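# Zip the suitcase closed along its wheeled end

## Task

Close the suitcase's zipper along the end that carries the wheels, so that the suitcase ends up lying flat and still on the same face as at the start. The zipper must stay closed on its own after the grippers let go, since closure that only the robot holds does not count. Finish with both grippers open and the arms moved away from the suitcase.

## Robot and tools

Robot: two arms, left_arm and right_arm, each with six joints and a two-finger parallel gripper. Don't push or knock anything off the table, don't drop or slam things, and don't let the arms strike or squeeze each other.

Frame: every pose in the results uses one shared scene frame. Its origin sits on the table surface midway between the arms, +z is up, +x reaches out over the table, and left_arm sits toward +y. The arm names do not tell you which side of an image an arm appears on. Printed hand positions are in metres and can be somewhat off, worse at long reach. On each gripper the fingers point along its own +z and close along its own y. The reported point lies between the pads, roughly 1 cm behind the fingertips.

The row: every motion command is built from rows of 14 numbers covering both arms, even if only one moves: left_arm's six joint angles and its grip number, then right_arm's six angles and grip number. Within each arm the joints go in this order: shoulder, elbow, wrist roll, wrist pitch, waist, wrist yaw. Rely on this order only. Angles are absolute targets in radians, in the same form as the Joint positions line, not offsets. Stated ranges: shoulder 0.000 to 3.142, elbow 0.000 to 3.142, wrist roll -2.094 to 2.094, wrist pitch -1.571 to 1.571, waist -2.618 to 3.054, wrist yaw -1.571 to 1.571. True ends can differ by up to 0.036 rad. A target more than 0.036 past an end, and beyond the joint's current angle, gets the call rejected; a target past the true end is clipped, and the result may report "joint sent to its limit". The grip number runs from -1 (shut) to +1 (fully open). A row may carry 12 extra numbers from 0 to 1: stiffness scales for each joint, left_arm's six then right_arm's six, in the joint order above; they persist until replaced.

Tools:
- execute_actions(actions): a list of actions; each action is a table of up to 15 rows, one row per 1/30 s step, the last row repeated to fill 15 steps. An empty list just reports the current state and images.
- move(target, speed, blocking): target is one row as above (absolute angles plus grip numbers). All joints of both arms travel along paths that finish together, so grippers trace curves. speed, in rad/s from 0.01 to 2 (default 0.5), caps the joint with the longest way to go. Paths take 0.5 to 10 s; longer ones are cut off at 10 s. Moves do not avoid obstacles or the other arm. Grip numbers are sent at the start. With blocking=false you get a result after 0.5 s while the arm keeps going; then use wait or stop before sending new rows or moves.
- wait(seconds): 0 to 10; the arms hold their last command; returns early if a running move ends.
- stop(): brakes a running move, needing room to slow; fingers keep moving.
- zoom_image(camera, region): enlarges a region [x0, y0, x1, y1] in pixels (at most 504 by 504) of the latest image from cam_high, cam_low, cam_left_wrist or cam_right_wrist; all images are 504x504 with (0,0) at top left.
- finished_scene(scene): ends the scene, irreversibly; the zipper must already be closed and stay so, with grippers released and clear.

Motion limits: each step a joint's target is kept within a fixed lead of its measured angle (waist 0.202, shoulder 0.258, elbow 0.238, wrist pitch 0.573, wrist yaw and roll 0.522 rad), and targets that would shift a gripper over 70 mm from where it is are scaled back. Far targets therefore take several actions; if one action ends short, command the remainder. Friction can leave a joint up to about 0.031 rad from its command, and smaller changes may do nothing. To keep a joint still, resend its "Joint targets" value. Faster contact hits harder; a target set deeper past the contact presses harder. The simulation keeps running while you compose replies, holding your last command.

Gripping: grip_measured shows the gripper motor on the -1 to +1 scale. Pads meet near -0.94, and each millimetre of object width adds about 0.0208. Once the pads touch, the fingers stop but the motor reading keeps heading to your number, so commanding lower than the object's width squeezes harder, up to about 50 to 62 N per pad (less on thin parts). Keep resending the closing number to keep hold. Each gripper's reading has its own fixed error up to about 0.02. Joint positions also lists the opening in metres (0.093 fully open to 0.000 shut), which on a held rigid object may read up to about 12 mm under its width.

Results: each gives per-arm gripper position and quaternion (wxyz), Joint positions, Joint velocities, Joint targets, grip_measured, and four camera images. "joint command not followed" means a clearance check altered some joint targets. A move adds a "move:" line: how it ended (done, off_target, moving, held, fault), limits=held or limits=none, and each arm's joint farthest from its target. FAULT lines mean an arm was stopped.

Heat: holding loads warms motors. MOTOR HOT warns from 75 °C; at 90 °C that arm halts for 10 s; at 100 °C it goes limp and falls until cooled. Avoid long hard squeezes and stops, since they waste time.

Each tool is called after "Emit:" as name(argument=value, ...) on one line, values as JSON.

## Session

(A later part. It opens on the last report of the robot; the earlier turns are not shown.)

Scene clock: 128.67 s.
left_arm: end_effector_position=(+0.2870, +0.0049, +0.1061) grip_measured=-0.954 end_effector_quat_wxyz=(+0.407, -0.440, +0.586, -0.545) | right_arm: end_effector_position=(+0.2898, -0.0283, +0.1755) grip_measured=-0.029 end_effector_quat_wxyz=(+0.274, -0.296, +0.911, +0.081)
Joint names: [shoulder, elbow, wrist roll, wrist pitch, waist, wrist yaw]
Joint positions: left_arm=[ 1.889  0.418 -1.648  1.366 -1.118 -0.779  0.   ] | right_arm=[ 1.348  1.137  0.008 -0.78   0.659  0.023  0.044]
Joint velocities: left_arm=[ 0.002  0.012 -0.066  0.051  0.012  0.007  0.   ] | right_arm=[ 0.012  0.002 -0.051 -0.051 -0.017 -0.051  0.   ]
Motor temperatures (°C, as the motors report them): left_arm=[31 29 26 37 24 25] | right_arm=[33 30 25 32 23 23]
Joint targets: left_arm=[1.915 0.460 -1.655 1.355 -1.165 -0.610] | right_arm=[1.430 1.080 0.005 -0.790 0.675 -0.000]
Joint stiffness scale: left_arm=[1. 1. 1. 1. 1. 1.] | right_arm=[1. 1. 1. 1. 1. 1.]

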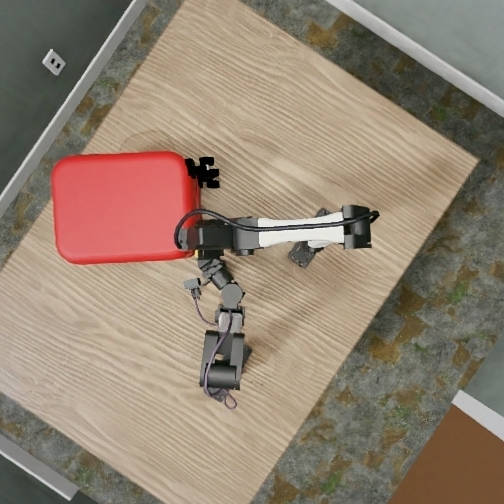

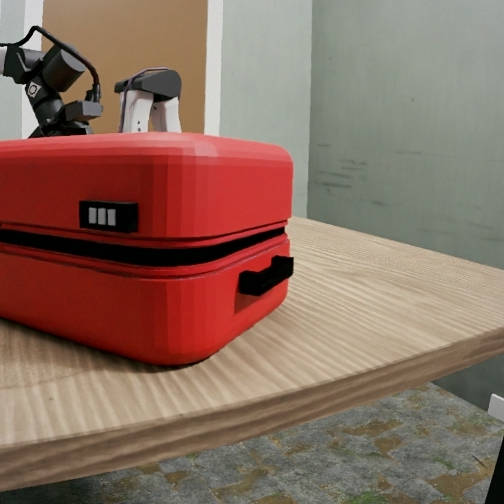

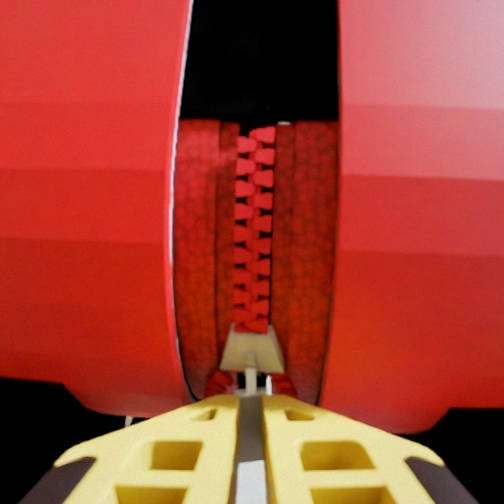

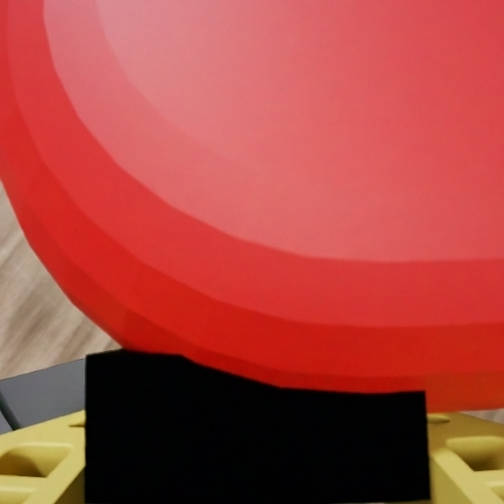

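Emit:
execute_actions(actions=[[[1.89,0.42,-1.655,1.365,-1.125,-0.74,-0.97,1.40,1.10,0.005,-0.79,0.665,0.01,-0.05]],[[1.885,0.415,-1.655,1.365,-1.11,-0.79,-0.86,1.40,1.10,0.005,-0.79,0.665,0.01,-0.05]]])

Scene clock: 132.87 s.
left_arm: end_effector_position=(+0.2881, +0.0082, +0.1063) grip_measured=-0.856 end_effector_quat_wxyz=(+0.413, -0.445, +0.582, -0.541) | right_arm: end_effector_position=(+0.2907, -0.0275, +0.1763) grip_measured=-0.029 end_effector_quat_wxyz=(+0.277, -0.294, +0.911, +0.083)
Joint names: [shoulder, elbow, wrist roll, wrist pitch, waist, wrist yaw]
Joint positions: left_arm=[ 1.889  0.418 -1.648  1.366 -1.117 -0.797  0.004] | right_arm=[ 1.348  1.137  0.012 -0.774  0.659  0.022  0.044]
Joint velocities: left_arm=[ 0.012 -0.002  0.022 -0.022  0.002 -0.007  0.   ] | right_arm=[ 0.022 -0.002 -0.007  0.022  0.002 -0.007  0.   ]
Motor temperatures (°C, as the motors report them): left_arm=[31 29 26 37 24 26] | right_arm=[32 30 25 32 23 23]
Joint targets: left_arm=[1.885 0.415 -1.655 1.365 -1.110 -0.790] | right_arm=[1.400 1.100 0.005 -0.790 0.665 0.010]
Joint stiffness scale: left_arm=[1. 1. 1. 1. 1. 1.] | right_arm=[1. 1. 1. 1. 1. 1.]

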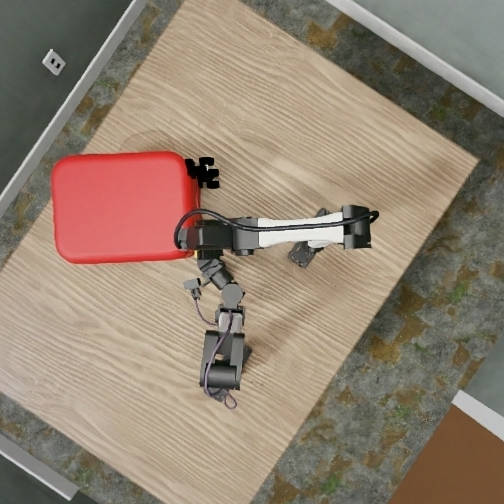

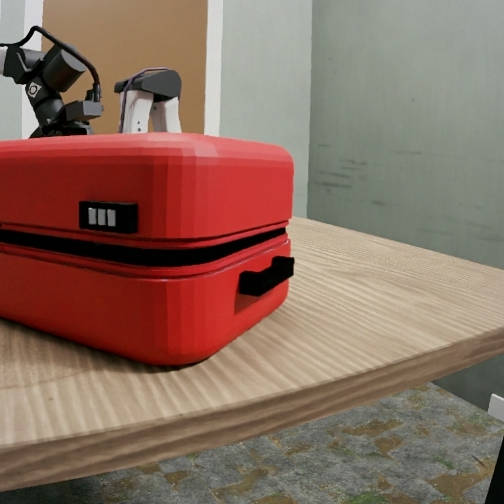

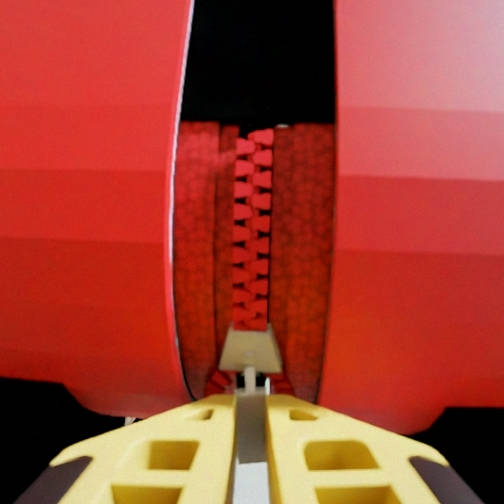

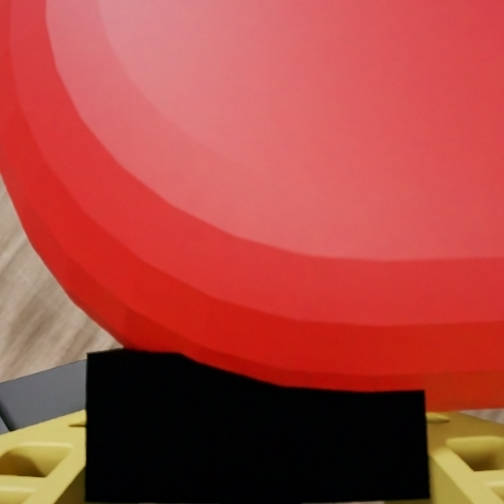

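Emit:
execute_actions(actions=[[[1.935,0.47,-1.665,1.335,-1.175,-0.925,-0.86,1.40,1.10,0.005,-0.79,0.665,0.01,-0.05]],[[1.96,0.51,-1.678,1.313,-1.219,-1.043,-0.86,1.40,1.10,0.005,-0.79,0.665,0.01,-0.05]]])

Scene clock: 137.63 s.
left_arm: end_effector_position=(+0.2848, +0.0088, +0.1067) grip_measured=-0.856 end_effector_quat_wxyz=(+0.460, -0.488, +0.539, -0.510) | right_arm: end_effector_position=(+0.2909, -0.0270, +0.1765) grip_measured=-0.029 end_effector_quat_wxyz=(+0.277, -0.293, +0.911, +0.084)
Joint names: [shoulder, elbow, wrist roll, wrist pitch, waist, wrist yaw]
Joint positions: left_arm=[ 1.94   0.499 -1.668  1.329 -1.189 -1.033  0.004] | right_arm=[ 1.348  1.137  0.014 -0.772  0.659  0.021  0.044]
Joint velocities: left_arm=[ 0.012 -0.017  0.037  0.022  0.002 -0.051  0.   ] | right_arm=[ 0.002  0.012 -0.066 -0.007  0.002  0.022 -0.   ]
Motor temperatures (°C, as the motors report them): left_arm=[31 29 26 37 24 25] | right_arm=[32 30 25 33 23 23]
Joint targets: left_arm=[1.960 0.510 -1.678 1.313 -1.219 -1.043] | right_arm=[1.400 1.100 0.005 -0.790 0.665 0.010]
Joint stiffness scale: left_arm=[1. 1. 1. 1. 1. 1.] | right_arm=[1. 1. 1. 1. 1. 1.]

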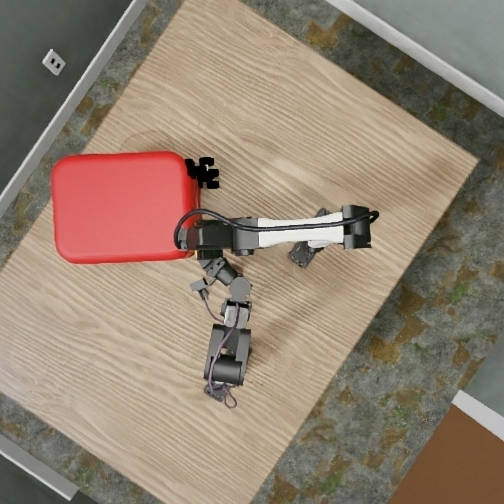

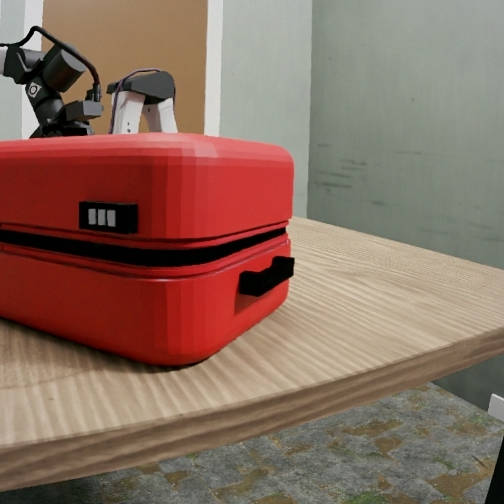

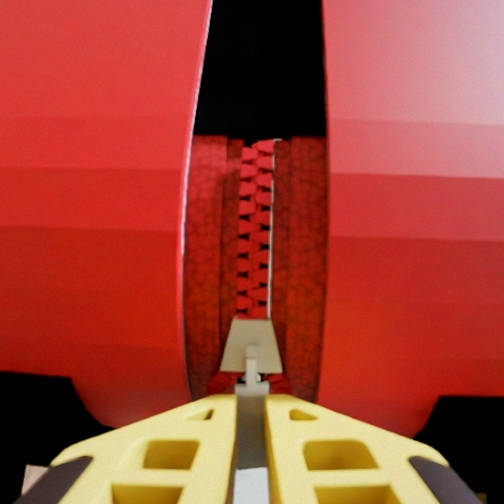

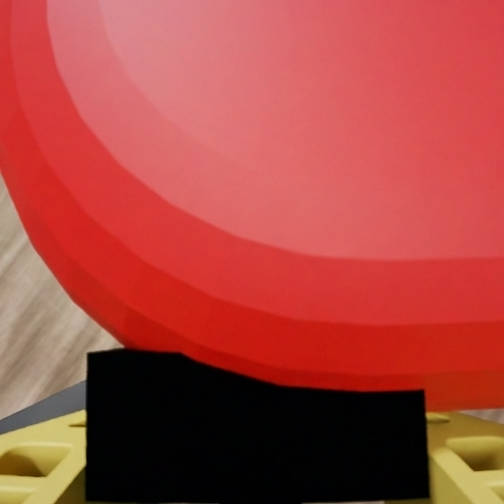

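Emit:
execute_actions(actions=[[[1.96,0.51,-1.678,1.313,-1.219,-1.043,-0.81,1.40,1.10,0.005,-0.79,0.665,0.01,-0.05]],[[1.995,0.565,-1.688,1.29,-1.245,-1.145,-0.81,1.40,1.10,0.005,-0.79,0.665,0.01,-0.05]]])

Scene clock: 138.80 s.
left_arm: end_effector_position=(+0.2817, +0.0089, +0.1066) grip_measured=-0.810 end_effector_quat_wxyz=(+0.484, -0.508, +0.514, -0.492) | right_arm: end_effector_position=(+0.2910, -0.0270, +0.1766) grip_measured=-0.029 end_effector_quat_wxyz=(+0.277, -0.293, +0.911, +0.084)
Joint names: [shoulder, elbow, wrist roll, wrist pitch, waist, wrist yaw]
Joint positions: left_arm=[ 1.973  0.547 -1.678  1.311 -1.223 -1.155  0.006] | right_arm=[ 1.348  1.137  0.014 -0.772  0.659  0.021  0.044]
Joint velocities: left_arm=[ 0.007 -0.002  0.007 -0.051 -0.007  0.037  0.   ] | right_arm=[ 0.007 -0.012 -0.022 -0.007  0.012 -0.022  0.001]
Motor temperatures (°C, as the motors report them): left_arm=[31 29 26 37 24 25] | right_arm=[31 30 25 33 23 23]
Joint targets: left_arm=[1.995 0.565 -1.688 1.290 -1.245 -1.145] | right_arm=[1.400 1.100 0.005 -0.790 0.665 0.010]
Joint stiffness scale: left_arm=[1. 1. 1. 1. 1. 1.] | right_arm=[1. 1. 1. 1. 1. 1.]

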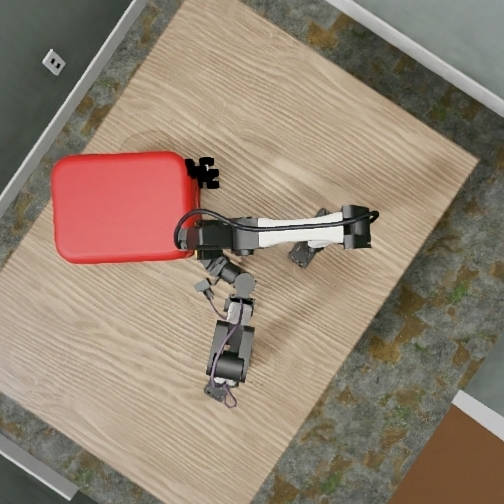

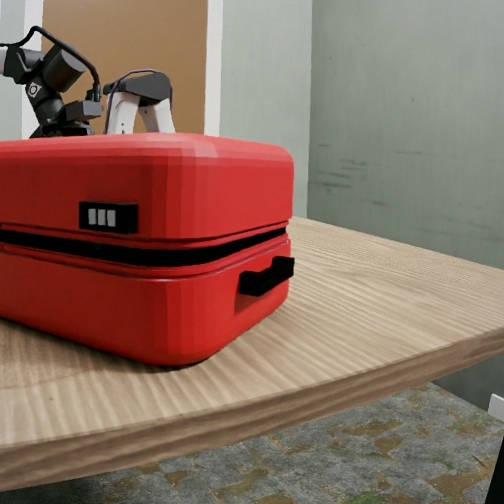

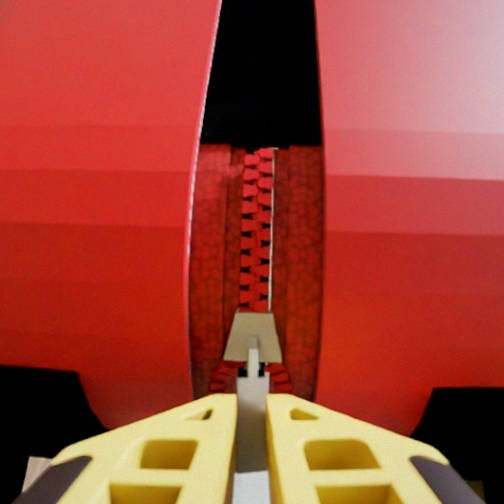

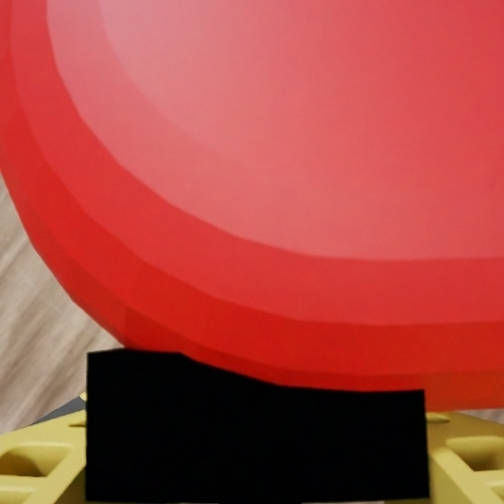

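Emit:
execute_actions(actions=[[[1.97,0.54,-1.688,1.30,-1.255,-1.185,-0.78,1.40,1.10,0.005,-0.79,0.665,0.01,-0.05]],[[1.96,0.53,-1.688,1.30,-1.275,-1.205,-0.78,1.40,1.10,0.005,-0.79,0.665,0.01,-0.05]]])

Scene clock: 140.03 s.
left_arm: end_effector_position=(+0.2703, +0.0036, +0.1073) grip_measured=-0.782 end_effector_quat_wxyz=(+0.484, -0.506, +0.514, -0.494) | right_arm: end_effector_position=(+0.2910, -0.0270, +0.1766) grip_measured=-0.029 end_effector_quat_wxyz=(+0.277, -0.293, +0.911, +0.084)
Joint names: [shoulder, elbow, wrist roll, wrist pitch, waist, wrist yaw]
Joint positions: left_arm=[ 1.973  0.547 -1.679  1.311 -1.265 -1.193  0.008] | right_arm=[ 1.348  1.137  0.014 -0.772  0.659  0.021  0.044]
Joint velocities: left_arm=[ 0.012  0.007 -0.007  0.022  0.017  0.037  0.001] | right_arm=[-0.022  0.022  0.022  0.022 -0.002 -0.007 -0.002]
Motor temperatures (°C, as the motors report them): left_arm=[31 29 26 37 24 25] | right_arm=[31 30 25 33 23 23]
Joint targets: left_arm=[1.960 0.530 -1.688 1.300 -1.275 -1.205] | right_arm=[1.400 1.100 0.005 -0.790 0.665 0.010]
Joint stiffness scale: left_arm=[1. 1. 1. 1. 1. 1.] | right_arm=[1. 1. 1. 1. 1. 1.]

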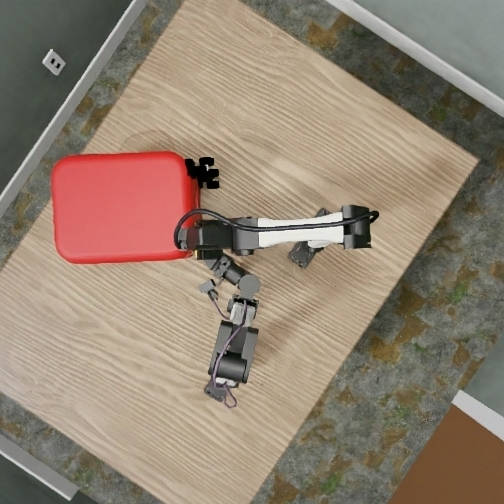

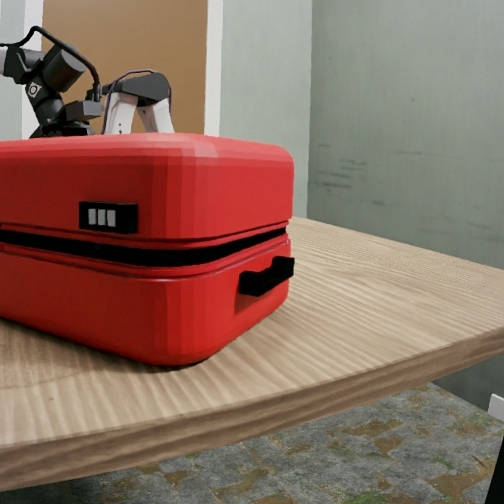

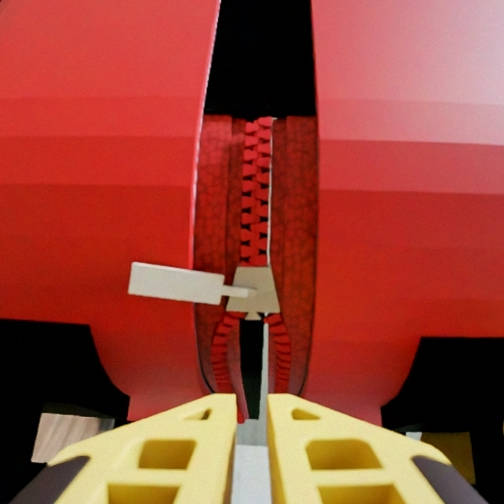

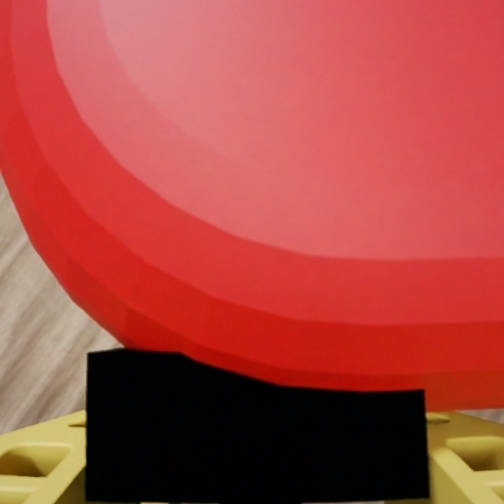

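Emit:
execute_actions(actions=[[[1.95,0.52,-1.6,1.33,-1.34,-1.3,-0.78,1.36,1.13,0.014,-0.775,0.66,0.02,-0.05]],[[1.9,0.45,-1.5,1.38,-1.3,-1.5,-0.6,1.36,1.14,0.014,-0.775,0.66,0.02,-0.05]]])

Emit:
move(target=[1.88,0.42,-0.1,1.38,-0.85,-1.5,-0.55,1.535,1.31,0.24,-0.77,0.76,0.17,-0.05], speed=0.5)

Scene clock: 142.70 s.
left_arm: end_effector_position=(+0.2481, +0.0597, +0.1166) grip_measured=-0.602 end_effector_quat_wxyz=(+0.583, -0.520, +0.484, -0.394) | right_arm: end_effector_position=(+0.2911, -0.0269, +0.1773) grip_measured=-0.029 end_effector_quat_wxyz=(+0.278, -0.292, +0.911, +0.084)
Joint names: [shoulder, elbow, wrist roll, wrist pitch, waist, wrist yaw]
Joint positions: left_arm=[ 1.92   0.463 -1.511  1.361 -1.308 -1.483  0.016] | right_arm=[ 1.348  1.139  0.016 -0.773  0.659  0.021  0.044]
Joint velocities: left_arm=[-0.002 -0.017 -0.007 -0.007  0.007 -0.125 -0.001] | right_arm=[-0.007  0.007 -0.066  0.022 -0.017  0.037 -0.001]
Motor temperatures (°C, as the motors report them): left_arm=[32 29 26 37 24 25] | right_arm=[31 30 25 33 23 23]
Joint targets: left_arm=[1.900 0.450 -1.500 1.380 -1.300 -1.500] | right_arm=[1.360 1.140 0.014 -0.775 0.660 0.020]
Joint stiffness scale: left_arm=[1. 1. 1. 1. 1. 1.] | right_arm=[1. 1. 1. 1. 1. 1.]

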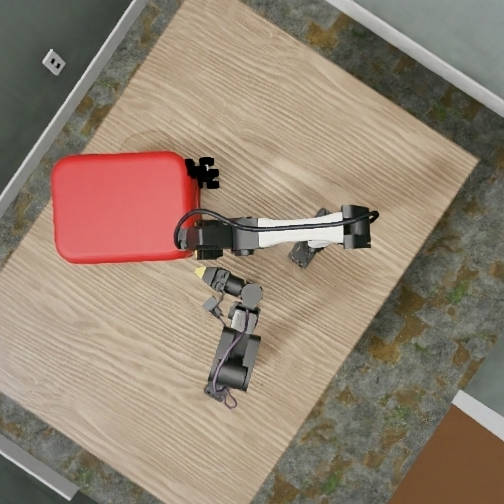

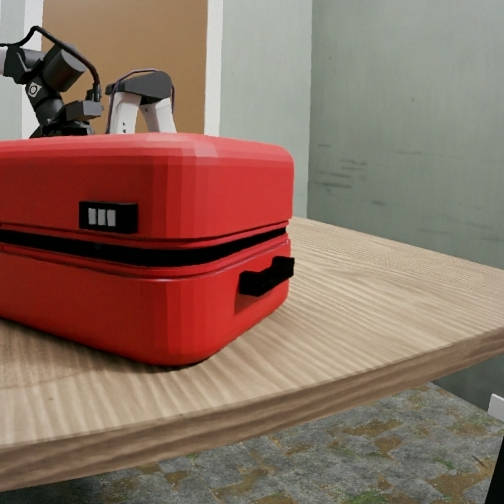

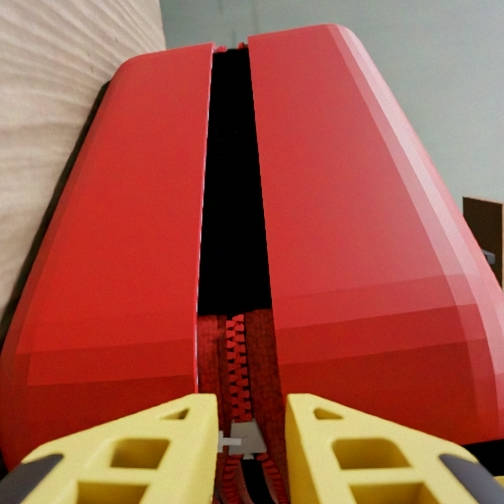

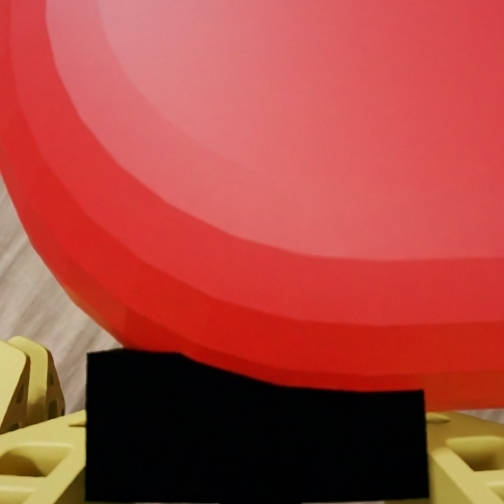

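Scene clock: 146.30 s.
left_arm: end_effector_position=(+0.3135, +0.1944, +0.1166) grip_measured=-0.552 end_effector_quat_wxyz=(+0.664, -0.239, +0.669, +0.233) | right_arm: end_effector_position=(+0.3092, +0.0084, +0.1778) grip_measured=-0.029 end_effector_quat_wxyz=(+0.274, -0.233, +0.931, +0.065)
Joint names: [shoulder, elbow, wrist roll, wrist pitch, waist, wrist yaw]
Joint positions: left_arm=[ 1.902  0.436 -0.109  1.363 -0.861 -1.489  0.019] | right_arm=[ 1.511  1.292  0.209 -0.795  0.756  0.14   0.044]
Joint velocities: left_arm=[ 0.012  0.002  0.037  0.007 -0.002 -0.037  0.   ] | right_arm=[-0.002 -0.017 -0.066 -0.007 -0.007  0.022 -0.001]
Motor temperatures (°C, as the motors report them): left_arm=[32 29 26 37 24 25] | right_arm=[31 30 25 33 23 23]
Joint targets: left_arm=[1.880 0.420 -0.100 1.380 -0.850 -1.500] | right_arm=[1.535 1.310 0.240 -0.770 0.760 0.170]
Joint stiffness scale: left_arm=[1. 1. 1. 1. 1. 1.] | right_arm=[1. 1. 1. 1. 1. 1.]
move: off_target (left_arm, right_arm); limits=none; left_arm: farthest joint: the shoulder, 0.022 radians from its target (0.040 radians at the start); right_arm: farthest joint: the wrist roll, 0.031 radians from its target (0.224 radians at the start)

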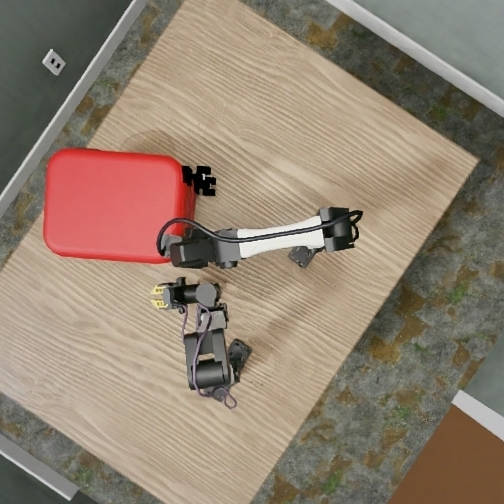

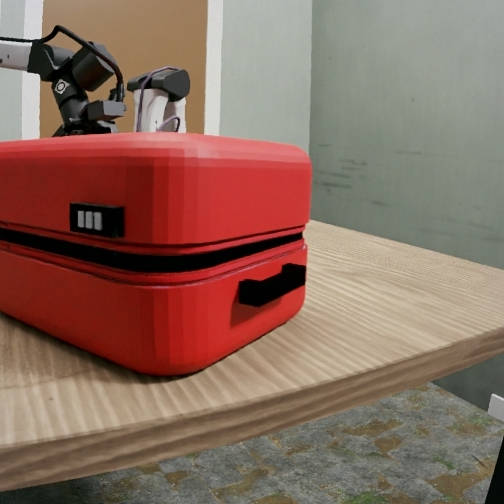

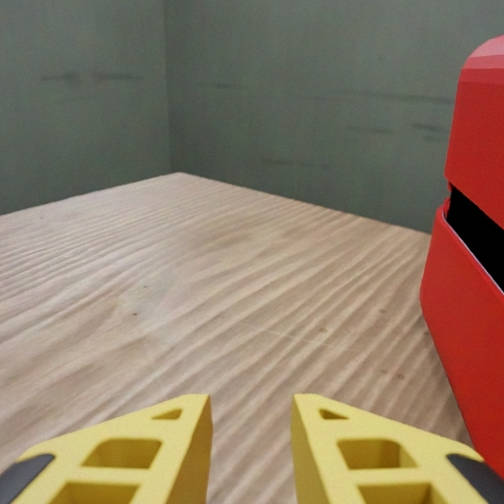

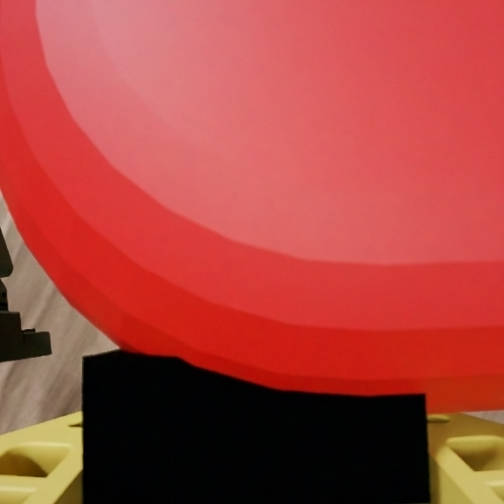

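Emit:
execute_actions(actions=[[[1.85,0.33,-0.1,1.4,-0.9,-1.45,-0.55,1.515,1.295,0.21,-0.795,0.755,0.14,0.7]],[[1.79,0.22,-0.1,1.44,-0.95,-1.3,-0.55,1.46,1.35,0.22,-0.9,0.755,0.14,0.7]]])

Emit:
move(target=[1.765,0.145,-0.1,1.44,-0.955,-0.523,-0.55,1.40,1.42,0.22,-0.99,0.75,0.14,0.7], speed=0.6)

Scene clock: 148.47 s.
left_arm: end_effector_position=(+0.2879, +0.1841, +0.1064) grip_measured=-0.552 end_effector_quat_wxyz=(+0.674, -0.139, +0.707, +0.163) | right_arm: end_effector_position=(+0.2993, -0.0005, +0.1997) grip_measured=+0.698 end_effector_quat_wxyz=(+0.274, -0.231, +0.931, +0.066)
Joint names: [shoulder, elbow, wrist roll, wrist pitch, waist, wrist yaw]
Joint positions: left_arm=[ 1.811  0.233 -0.108  1.422 -0.94  -1.316  0.019] | right_arm=[ 1.467  1.339  0.214 -0.887  0.756  0.14   0.079]
Joint velocities: left_arm=[ 0.022 -0.007 -0.037 -0.066 -0.017 -0.007 -0.001] | right_arm=[ 0.002 -0.002  0.037 -0.139 -0.002 -0.007  0.   ]
Motor temperatures (°C, as the motors report them): left_arm=[33 29 26 37 24 25] | right_arm=[31 31 25 33 23 23]
Joint targets: left_arm=[1.790 0.220 -0.100 1.440 -0.950 -1.300] | right_arm=[1.460 1.350 0.220 -0.900 0.755 0.140]
Joint stiffness scale: left_arm=[1. 1. 1. 1. 1. 1.] | right_arm=[1. 1. 1. 1. 1. 1.]

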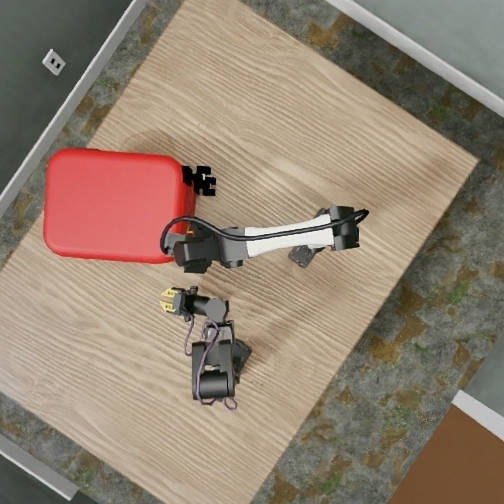

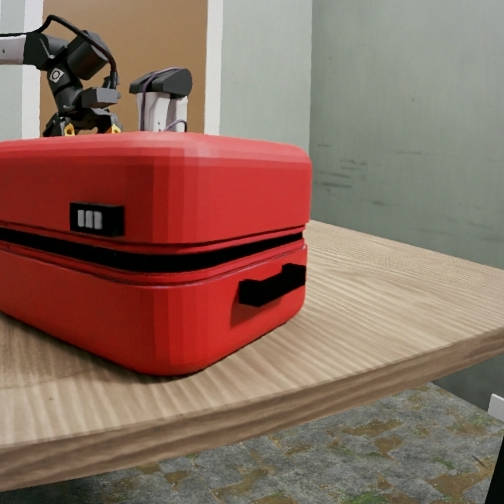

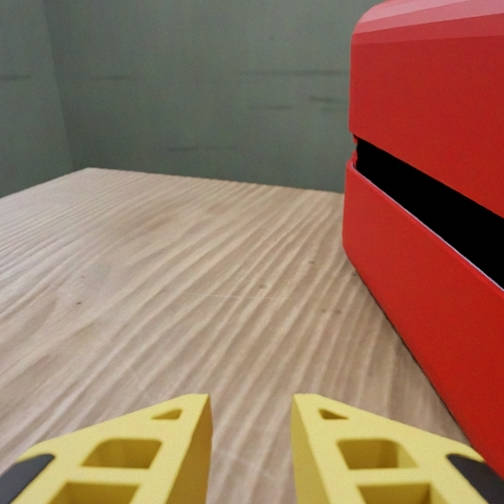

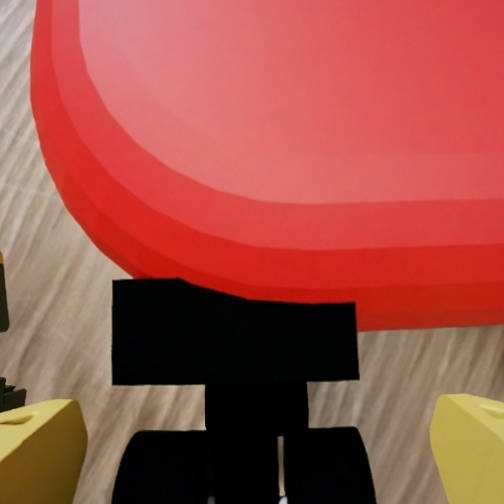

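Scene clock: 150.60 s.
left_arm: end_effector_position=(+0.2794, +0.0723, +0.0793) grip_measured=-0.552 end_effector_quat_wxyz=(+0.633, +0.130, +0.755, -0.111) | right_arm: end_effector_position=(+0.2891, -0.0099, +0.2297) grip_measured=+0.698 end_effector_quat_wxyz=(+0.283, -0.229, +0.929, +0.071)
Joint names: [shoulder, elbow, wrist roll, wrist pitch, waist, wrist yaw]
Joint positions: left_arm=[ 1.787  0.161 -0.108  1.424 -0.94  -0.535  0.019] | right_arm=[ 1.415  1.403  0.215 -0.98   0.756  0.14   0.079]
Joint velocities: left_arm=[-0.007 -0.002  0.066 -0.007  0.017 -0.022 -0.   ] | right_arm=[-0.007 -0.012 -0.066 -0.007 -0.017 -0.007  0.   ]
Motor temperatures (°C, as the motors report them): left_arm=[33 29 26 37 24 25] | right_arm=[31 31 25 33 23 23]
Joint targets: left_arm=[1.765 0.145 -0.100 1.440 -0.955 -0.523] | right_arm=[1.400 1.420 0.220 -0.990 0.750 0.140]
Joint stiffness scale: left_arm=[1. 1. 1. 1. 1. 1.] | right_arm=[1. 1. 1. 1. 1. 1.]
move: off_target (left_arm); limits=none; left_arm: farthest joint: the shoulder, 0.022 radians from its target (0.046 radians at the start); right_arm: farthest joint: the elbow, 0.017 radians from its target (0.081 radians at the start)

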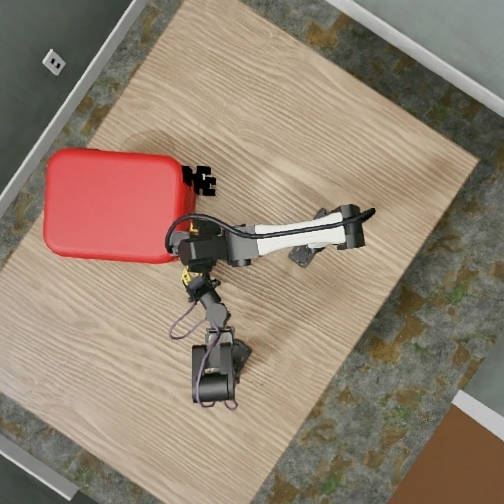

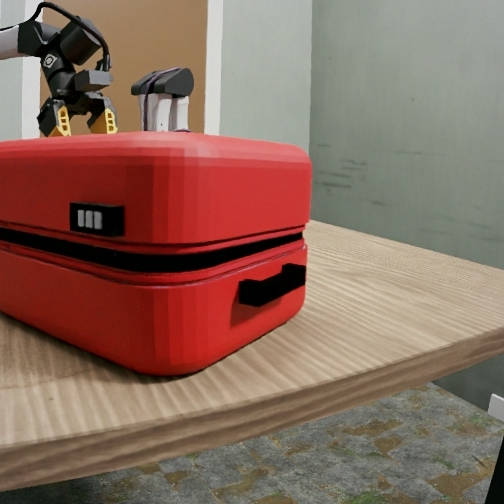

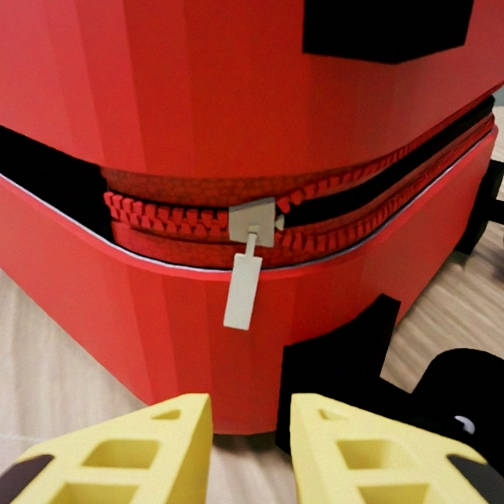

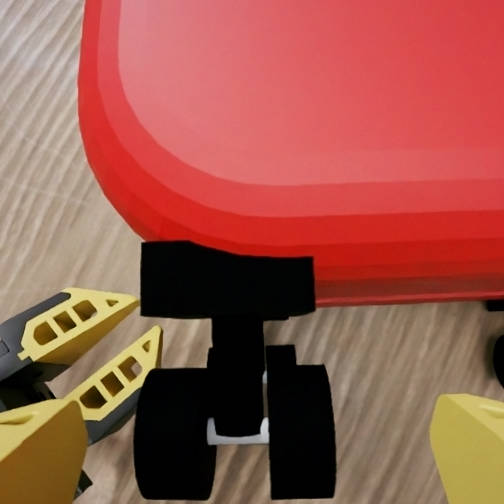

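Emit:
execute_actions(actions=[[[1.80,0.23,-0.09,1.37,-0.895,-0.485,-0.55,1.40,1.42,0.22,-0.99,0.75,0.14,0.7]],[[1.83,0.281,-0.08,1.341,-0.863,-0.455,-0.55,1.40,1.42,0.22,-0.99,0.75,0.14,0.7]]])

Scene clock: 152.00 s.
left_arm: end_effector_position=(+0.3076, +0.0605, +0.0867) grip_measured=-0.552 end_effector_quat_wxyz=(+0.638, +0.129, +0.751, -0.114) | right_arm: end_effector_position=(+0.2891, -0.0099, +0.2297) grip_measured=+0.698 end_effector_quat_wxyz=(+0.283, -0.229, +0.929, +0.071)
Joint names: [shoulder, elbow, wrist roll, wrist pitch, waist, wrist yaw]
Joint positions: left_arm=[ 1.808  0.267 -0.089  1.36  -0.873 -0.467  0.019] | right_arm=[ 1.415  1.403  0.215 -0.98   0.756  0.14   0.079]
Joint velocities: left_arm=[ 0.007 -0.002 -0.125  0.007 -0.012 -0.007  0.   ] | right_arm=[-0.007  0.012 -0.037  0.007 -0.022  0.022 -0.   ]
Motor temperatures (°C, as the motors report them): left_arm=[33 29 26 37 24 25] | right_arm=[31 31 25 33 23 23]
Joint targets: left_arm=[1.830 0.281 -0.080 1.341 -0.863 -0.455] | right_arm=[1.400 1.420 0.220 -0.990 0.750 0.140]
Joint stiffness scale: left_arm=[1. 1. 1. 1. 1. 1.] | right_arm=[1. 1. 1. 1. 1. 1.]

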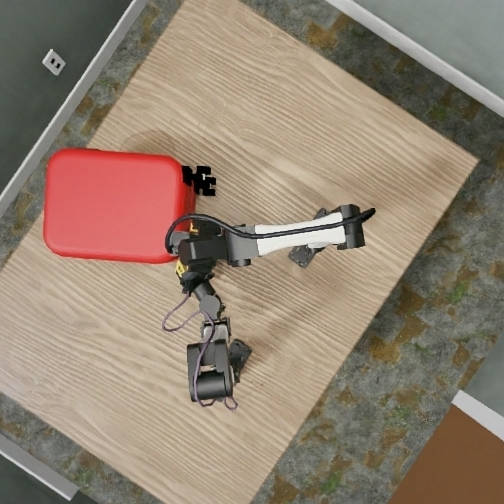

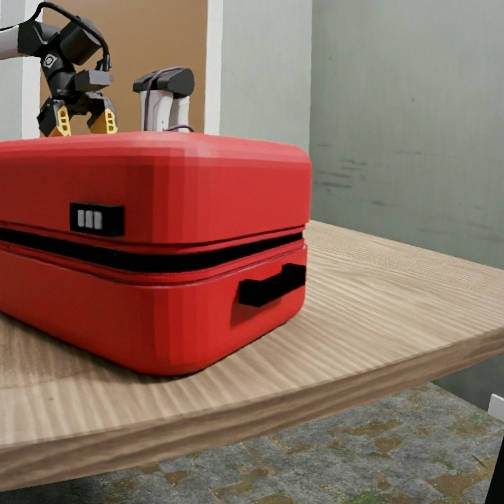

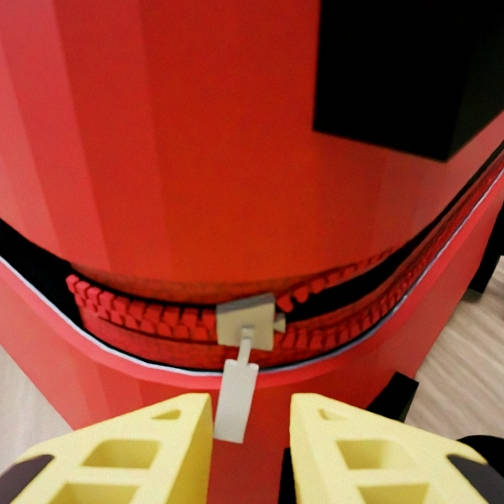

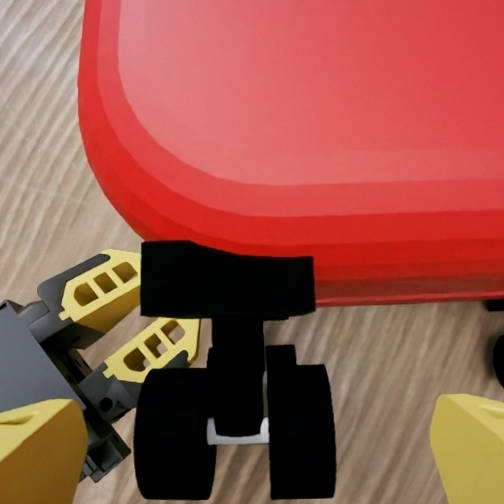

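Emit:
execute_actions(actions=[[[1.83,0.281,-0.075,1.341,-0.846,-0.452,-0.55,1.40,1.42,0.22,-0.99,0.75,0.14,0.7]],[[1.845,0.312,-0.075,1.316,-0.838,-0.43,-0.55,1.40,1.42,0.22,-0.99,0.75,0.14,0.7]]])

Scene clock: 153.23 s.
left_arm: end_effector_position=(+0.3148, +0.0618, +0.0859) grip_measured=-0.552 end_effector_quat_wxyz=(+0.637, +0.128, +0.752, -0.109) | right_arm: end_effector_position=(+0.2891, -0.0099, +0.2297) grip_measured=+0.698 end_effector_quat_wxyz=(+0.283, -0.229, +0.929, +0.071)
Joint names: [shoulder, elbow, wrist roll, wrist pitch, waist, wrist yaw]
Joint positions: left_arm=[ 1.819  0.287 -0.083  1.349 -0.853 -0.457  0.019] | right_arm=[ 1.415  1.403  0.215 -0.98   0.756  0.14   0.079]
Joint velocities: left_arm=[-0.012 -0.002  0.095 -0.051 -0.002 -0.022 -0.001] | right_arm=[-0.017  0.002  0.066 -0.051 -0.022 -0.037  0.001]
Motor temperatures (°C, as the motors report them): left_arm=[32 29 26 37 24 25] | right_arm=[31 32 25 33 23 23]
Joint targets: left_arm=[1.845 0.312 -0.075 1.316 -0.838 -0.430] | right_arm=[1.400 1.420 0.220 -0.990 0.750 0.140]
Joint stiffness scale: left_arm=[1. 1. 1. 1. 1. 1.] | right_arm=[1. 1. 1. 1. 1. 1.]

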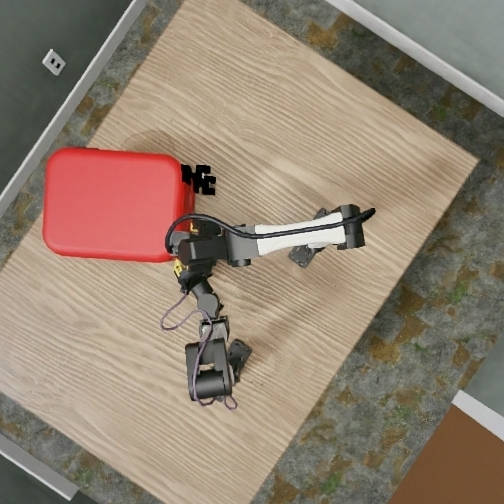

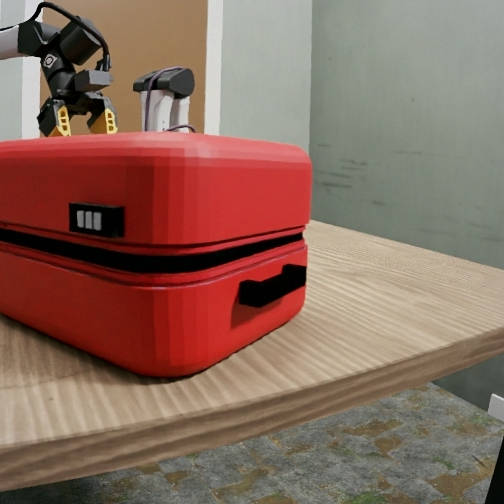

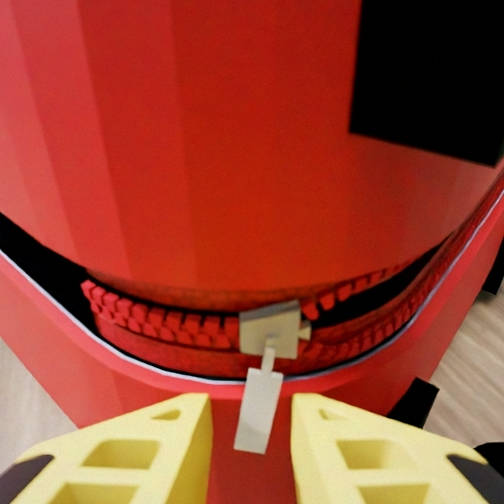

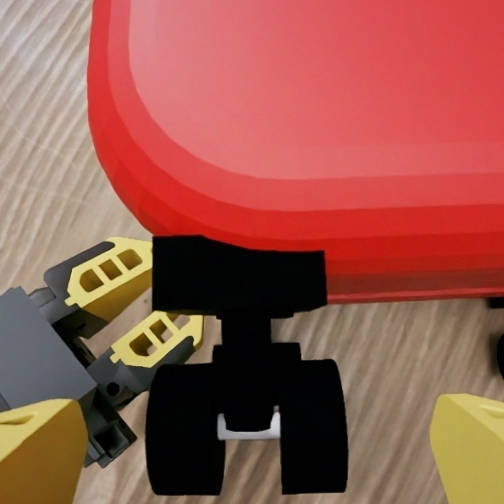

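Emit:
execute_actions(actions=[[[1.84,0.305,-0.078,1.33,-0.848,-0.44,-0.7,1.40,1.42,0.22,-0.99,0.75,0.14,0.7]],[[1.84,0.305,-0.078,1.33,-0.848,-0.44,-0.79,1.40,1.42,0.22,-0.99,0.75,0.14,0.7]],[[1.84,0.305,-0.078,1.33,-0.848,-0.44,-0.87,1.40,1.42,0.22,-0.99,0.75,0.14,0.7]]])

Scene clock: 155.00 s.
left_arm: end_effector_position=(+0.3142, +0.0602, +0.0852) grip_measured=-0.861 end_effector_quat_wxyz=(+0.636, +0.133, +0.752, -0.112) | right_arm: end_effector_position=(+0.2890, -0.0099, +0.2296) grip_measured=+0.698 end_effector_quat_wxyz=(+0.283, -0.229, +0.929, +0.071)
Joint names: [shoulder, elbow, wrist roll, wrist pitch, waist, wrist yaw]
Joint positions: left_arm=[ 1.819  0.287 -0.081  1.346 -0.852 -0.443  0.004] | right_arm=[ 1.415  1.403  0.215 -0.981  0.756  0.14   0.079]
Joint velocities: left_arm=[ 0.017  0.002 -0.007  0.022 -0.002  0.081  0.   ] | right_arm=[ 0.002 -0.017 -0.037 -0.051  0.007  0.007 -0.   ]
Motor temperatures (°C, as the motors report them): left_arm=[32 29 26 37 24 25] | right_arm=[31 32 25 33 23 23]
Joint targets: left_arm=[1.840 0.305 -0.078 1.330 -0.848 -0.440] | right_arm=[1.400 1.420 0.220 -0.990 0.750 0.140]
Joint stiffness scale: left_arm=[1. 1. 1. 1. 1. 1.] | right_arm=[1. 1. 1. 1. 1. 1.]

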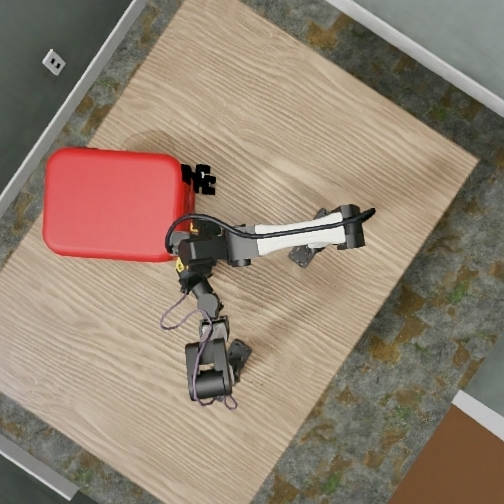

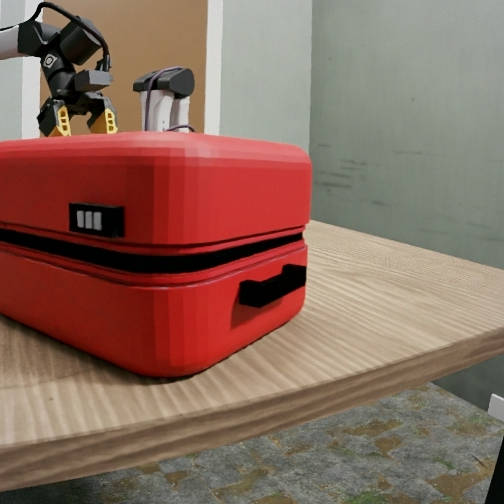

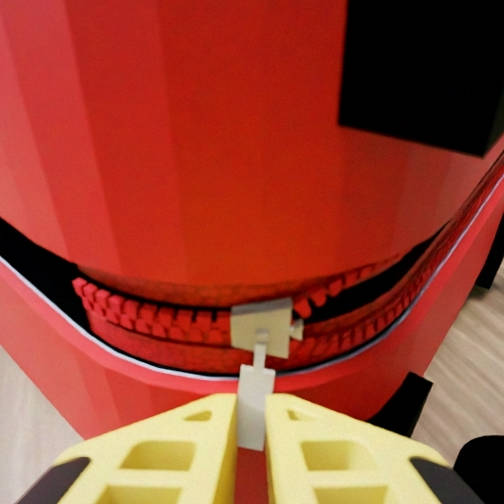

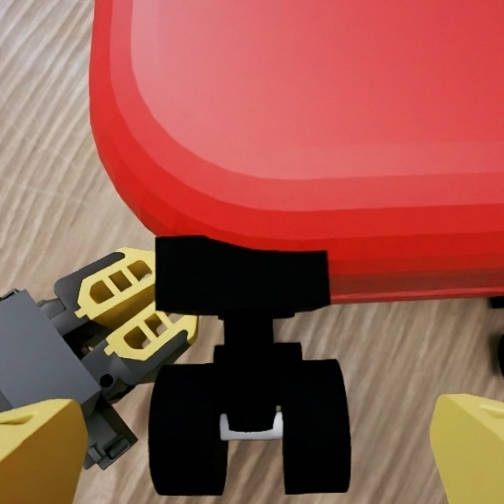

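Emit:
execute_actions(actions=[[[1.77,0.246,-0.085,1.33,-0.884,-0.469,-0.85,1.39,1.47,0.22,-1.0,0.75,0.14,0.55]],[[1.703,0.223,-0.09,1.28,-0.905,-0.485,-0.85,1.39,1.47,0.22,-1.0,0.75,0.14,0.55]]])

Scene clock: 156.67 s.
left_arm: end_effector_position=(+0.2980, +0.0614, +0.0959) grip_measured=-0.848 end_effector_quat_wxyz=(+0.638, +0.137, +0.749, -0.116) | right_arm: end_effector_position=(+0.2909, -0.0082, +0.2541) grip_measured=+0.552 end_effector_quat_wxyz=(+0.307, -0.225, +0.921, +0.084)
Joint names: [shoulder, elbow, wrist roll, wrist pitch, waist, wrist yaw]
Joint positions: left_arm=[ 1.72   0.24  -0.082  1.3   -0.894 -0.473  0.004] | right_arm=[ 1.399  1.458  0.215 -0.994  0.756  0.14   0.072]
Joint velocities: left_arm=[-0.007  0.012 -0.051 -0.022  0.007 -0.037  0.   ] | right_arm=[-0.002 -0.007  0.007 -0.007 -0.017 -0.037 -0.   ]
Motor temperatures (°C, as the motors report them): left_arm=[32 29 26 37 24 25] | right_arm=[32 32 25 33 23 23]
Joint targets: left_arm=[1.703 0.223 -0.090 1.280 -0.905 -0.485] | right_arm=[1.390 1.470 0.220 -1.000 0.750 0.140]
Joint stiffness scale: left_arm=[1. 1. 1. 1. 1. 1.] | right_arm=[1. 1. 1. 1. 1. 1.]

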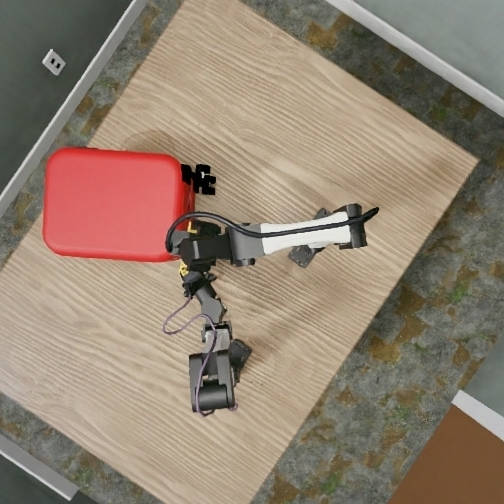

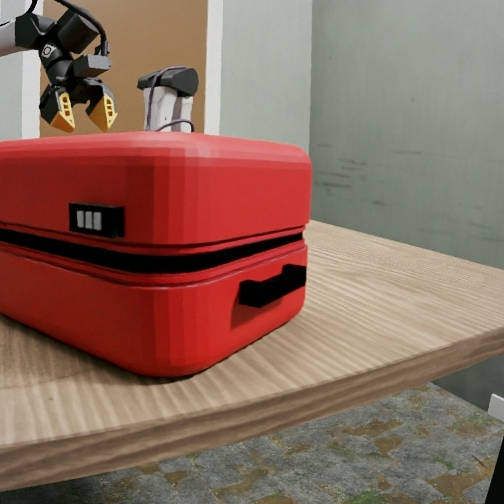

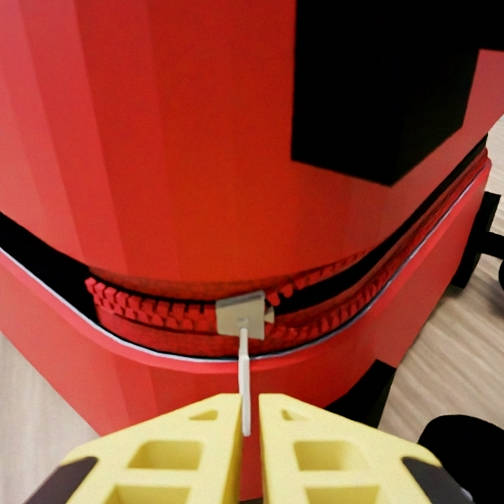

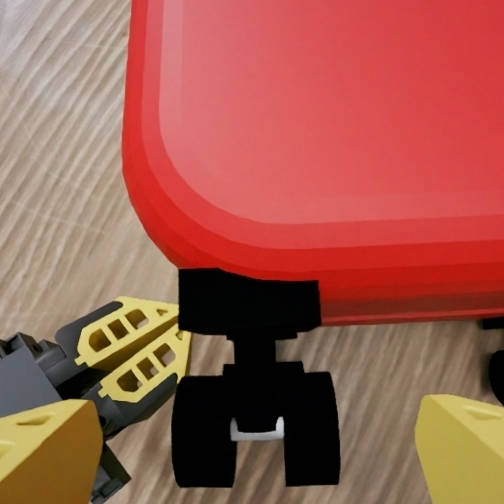

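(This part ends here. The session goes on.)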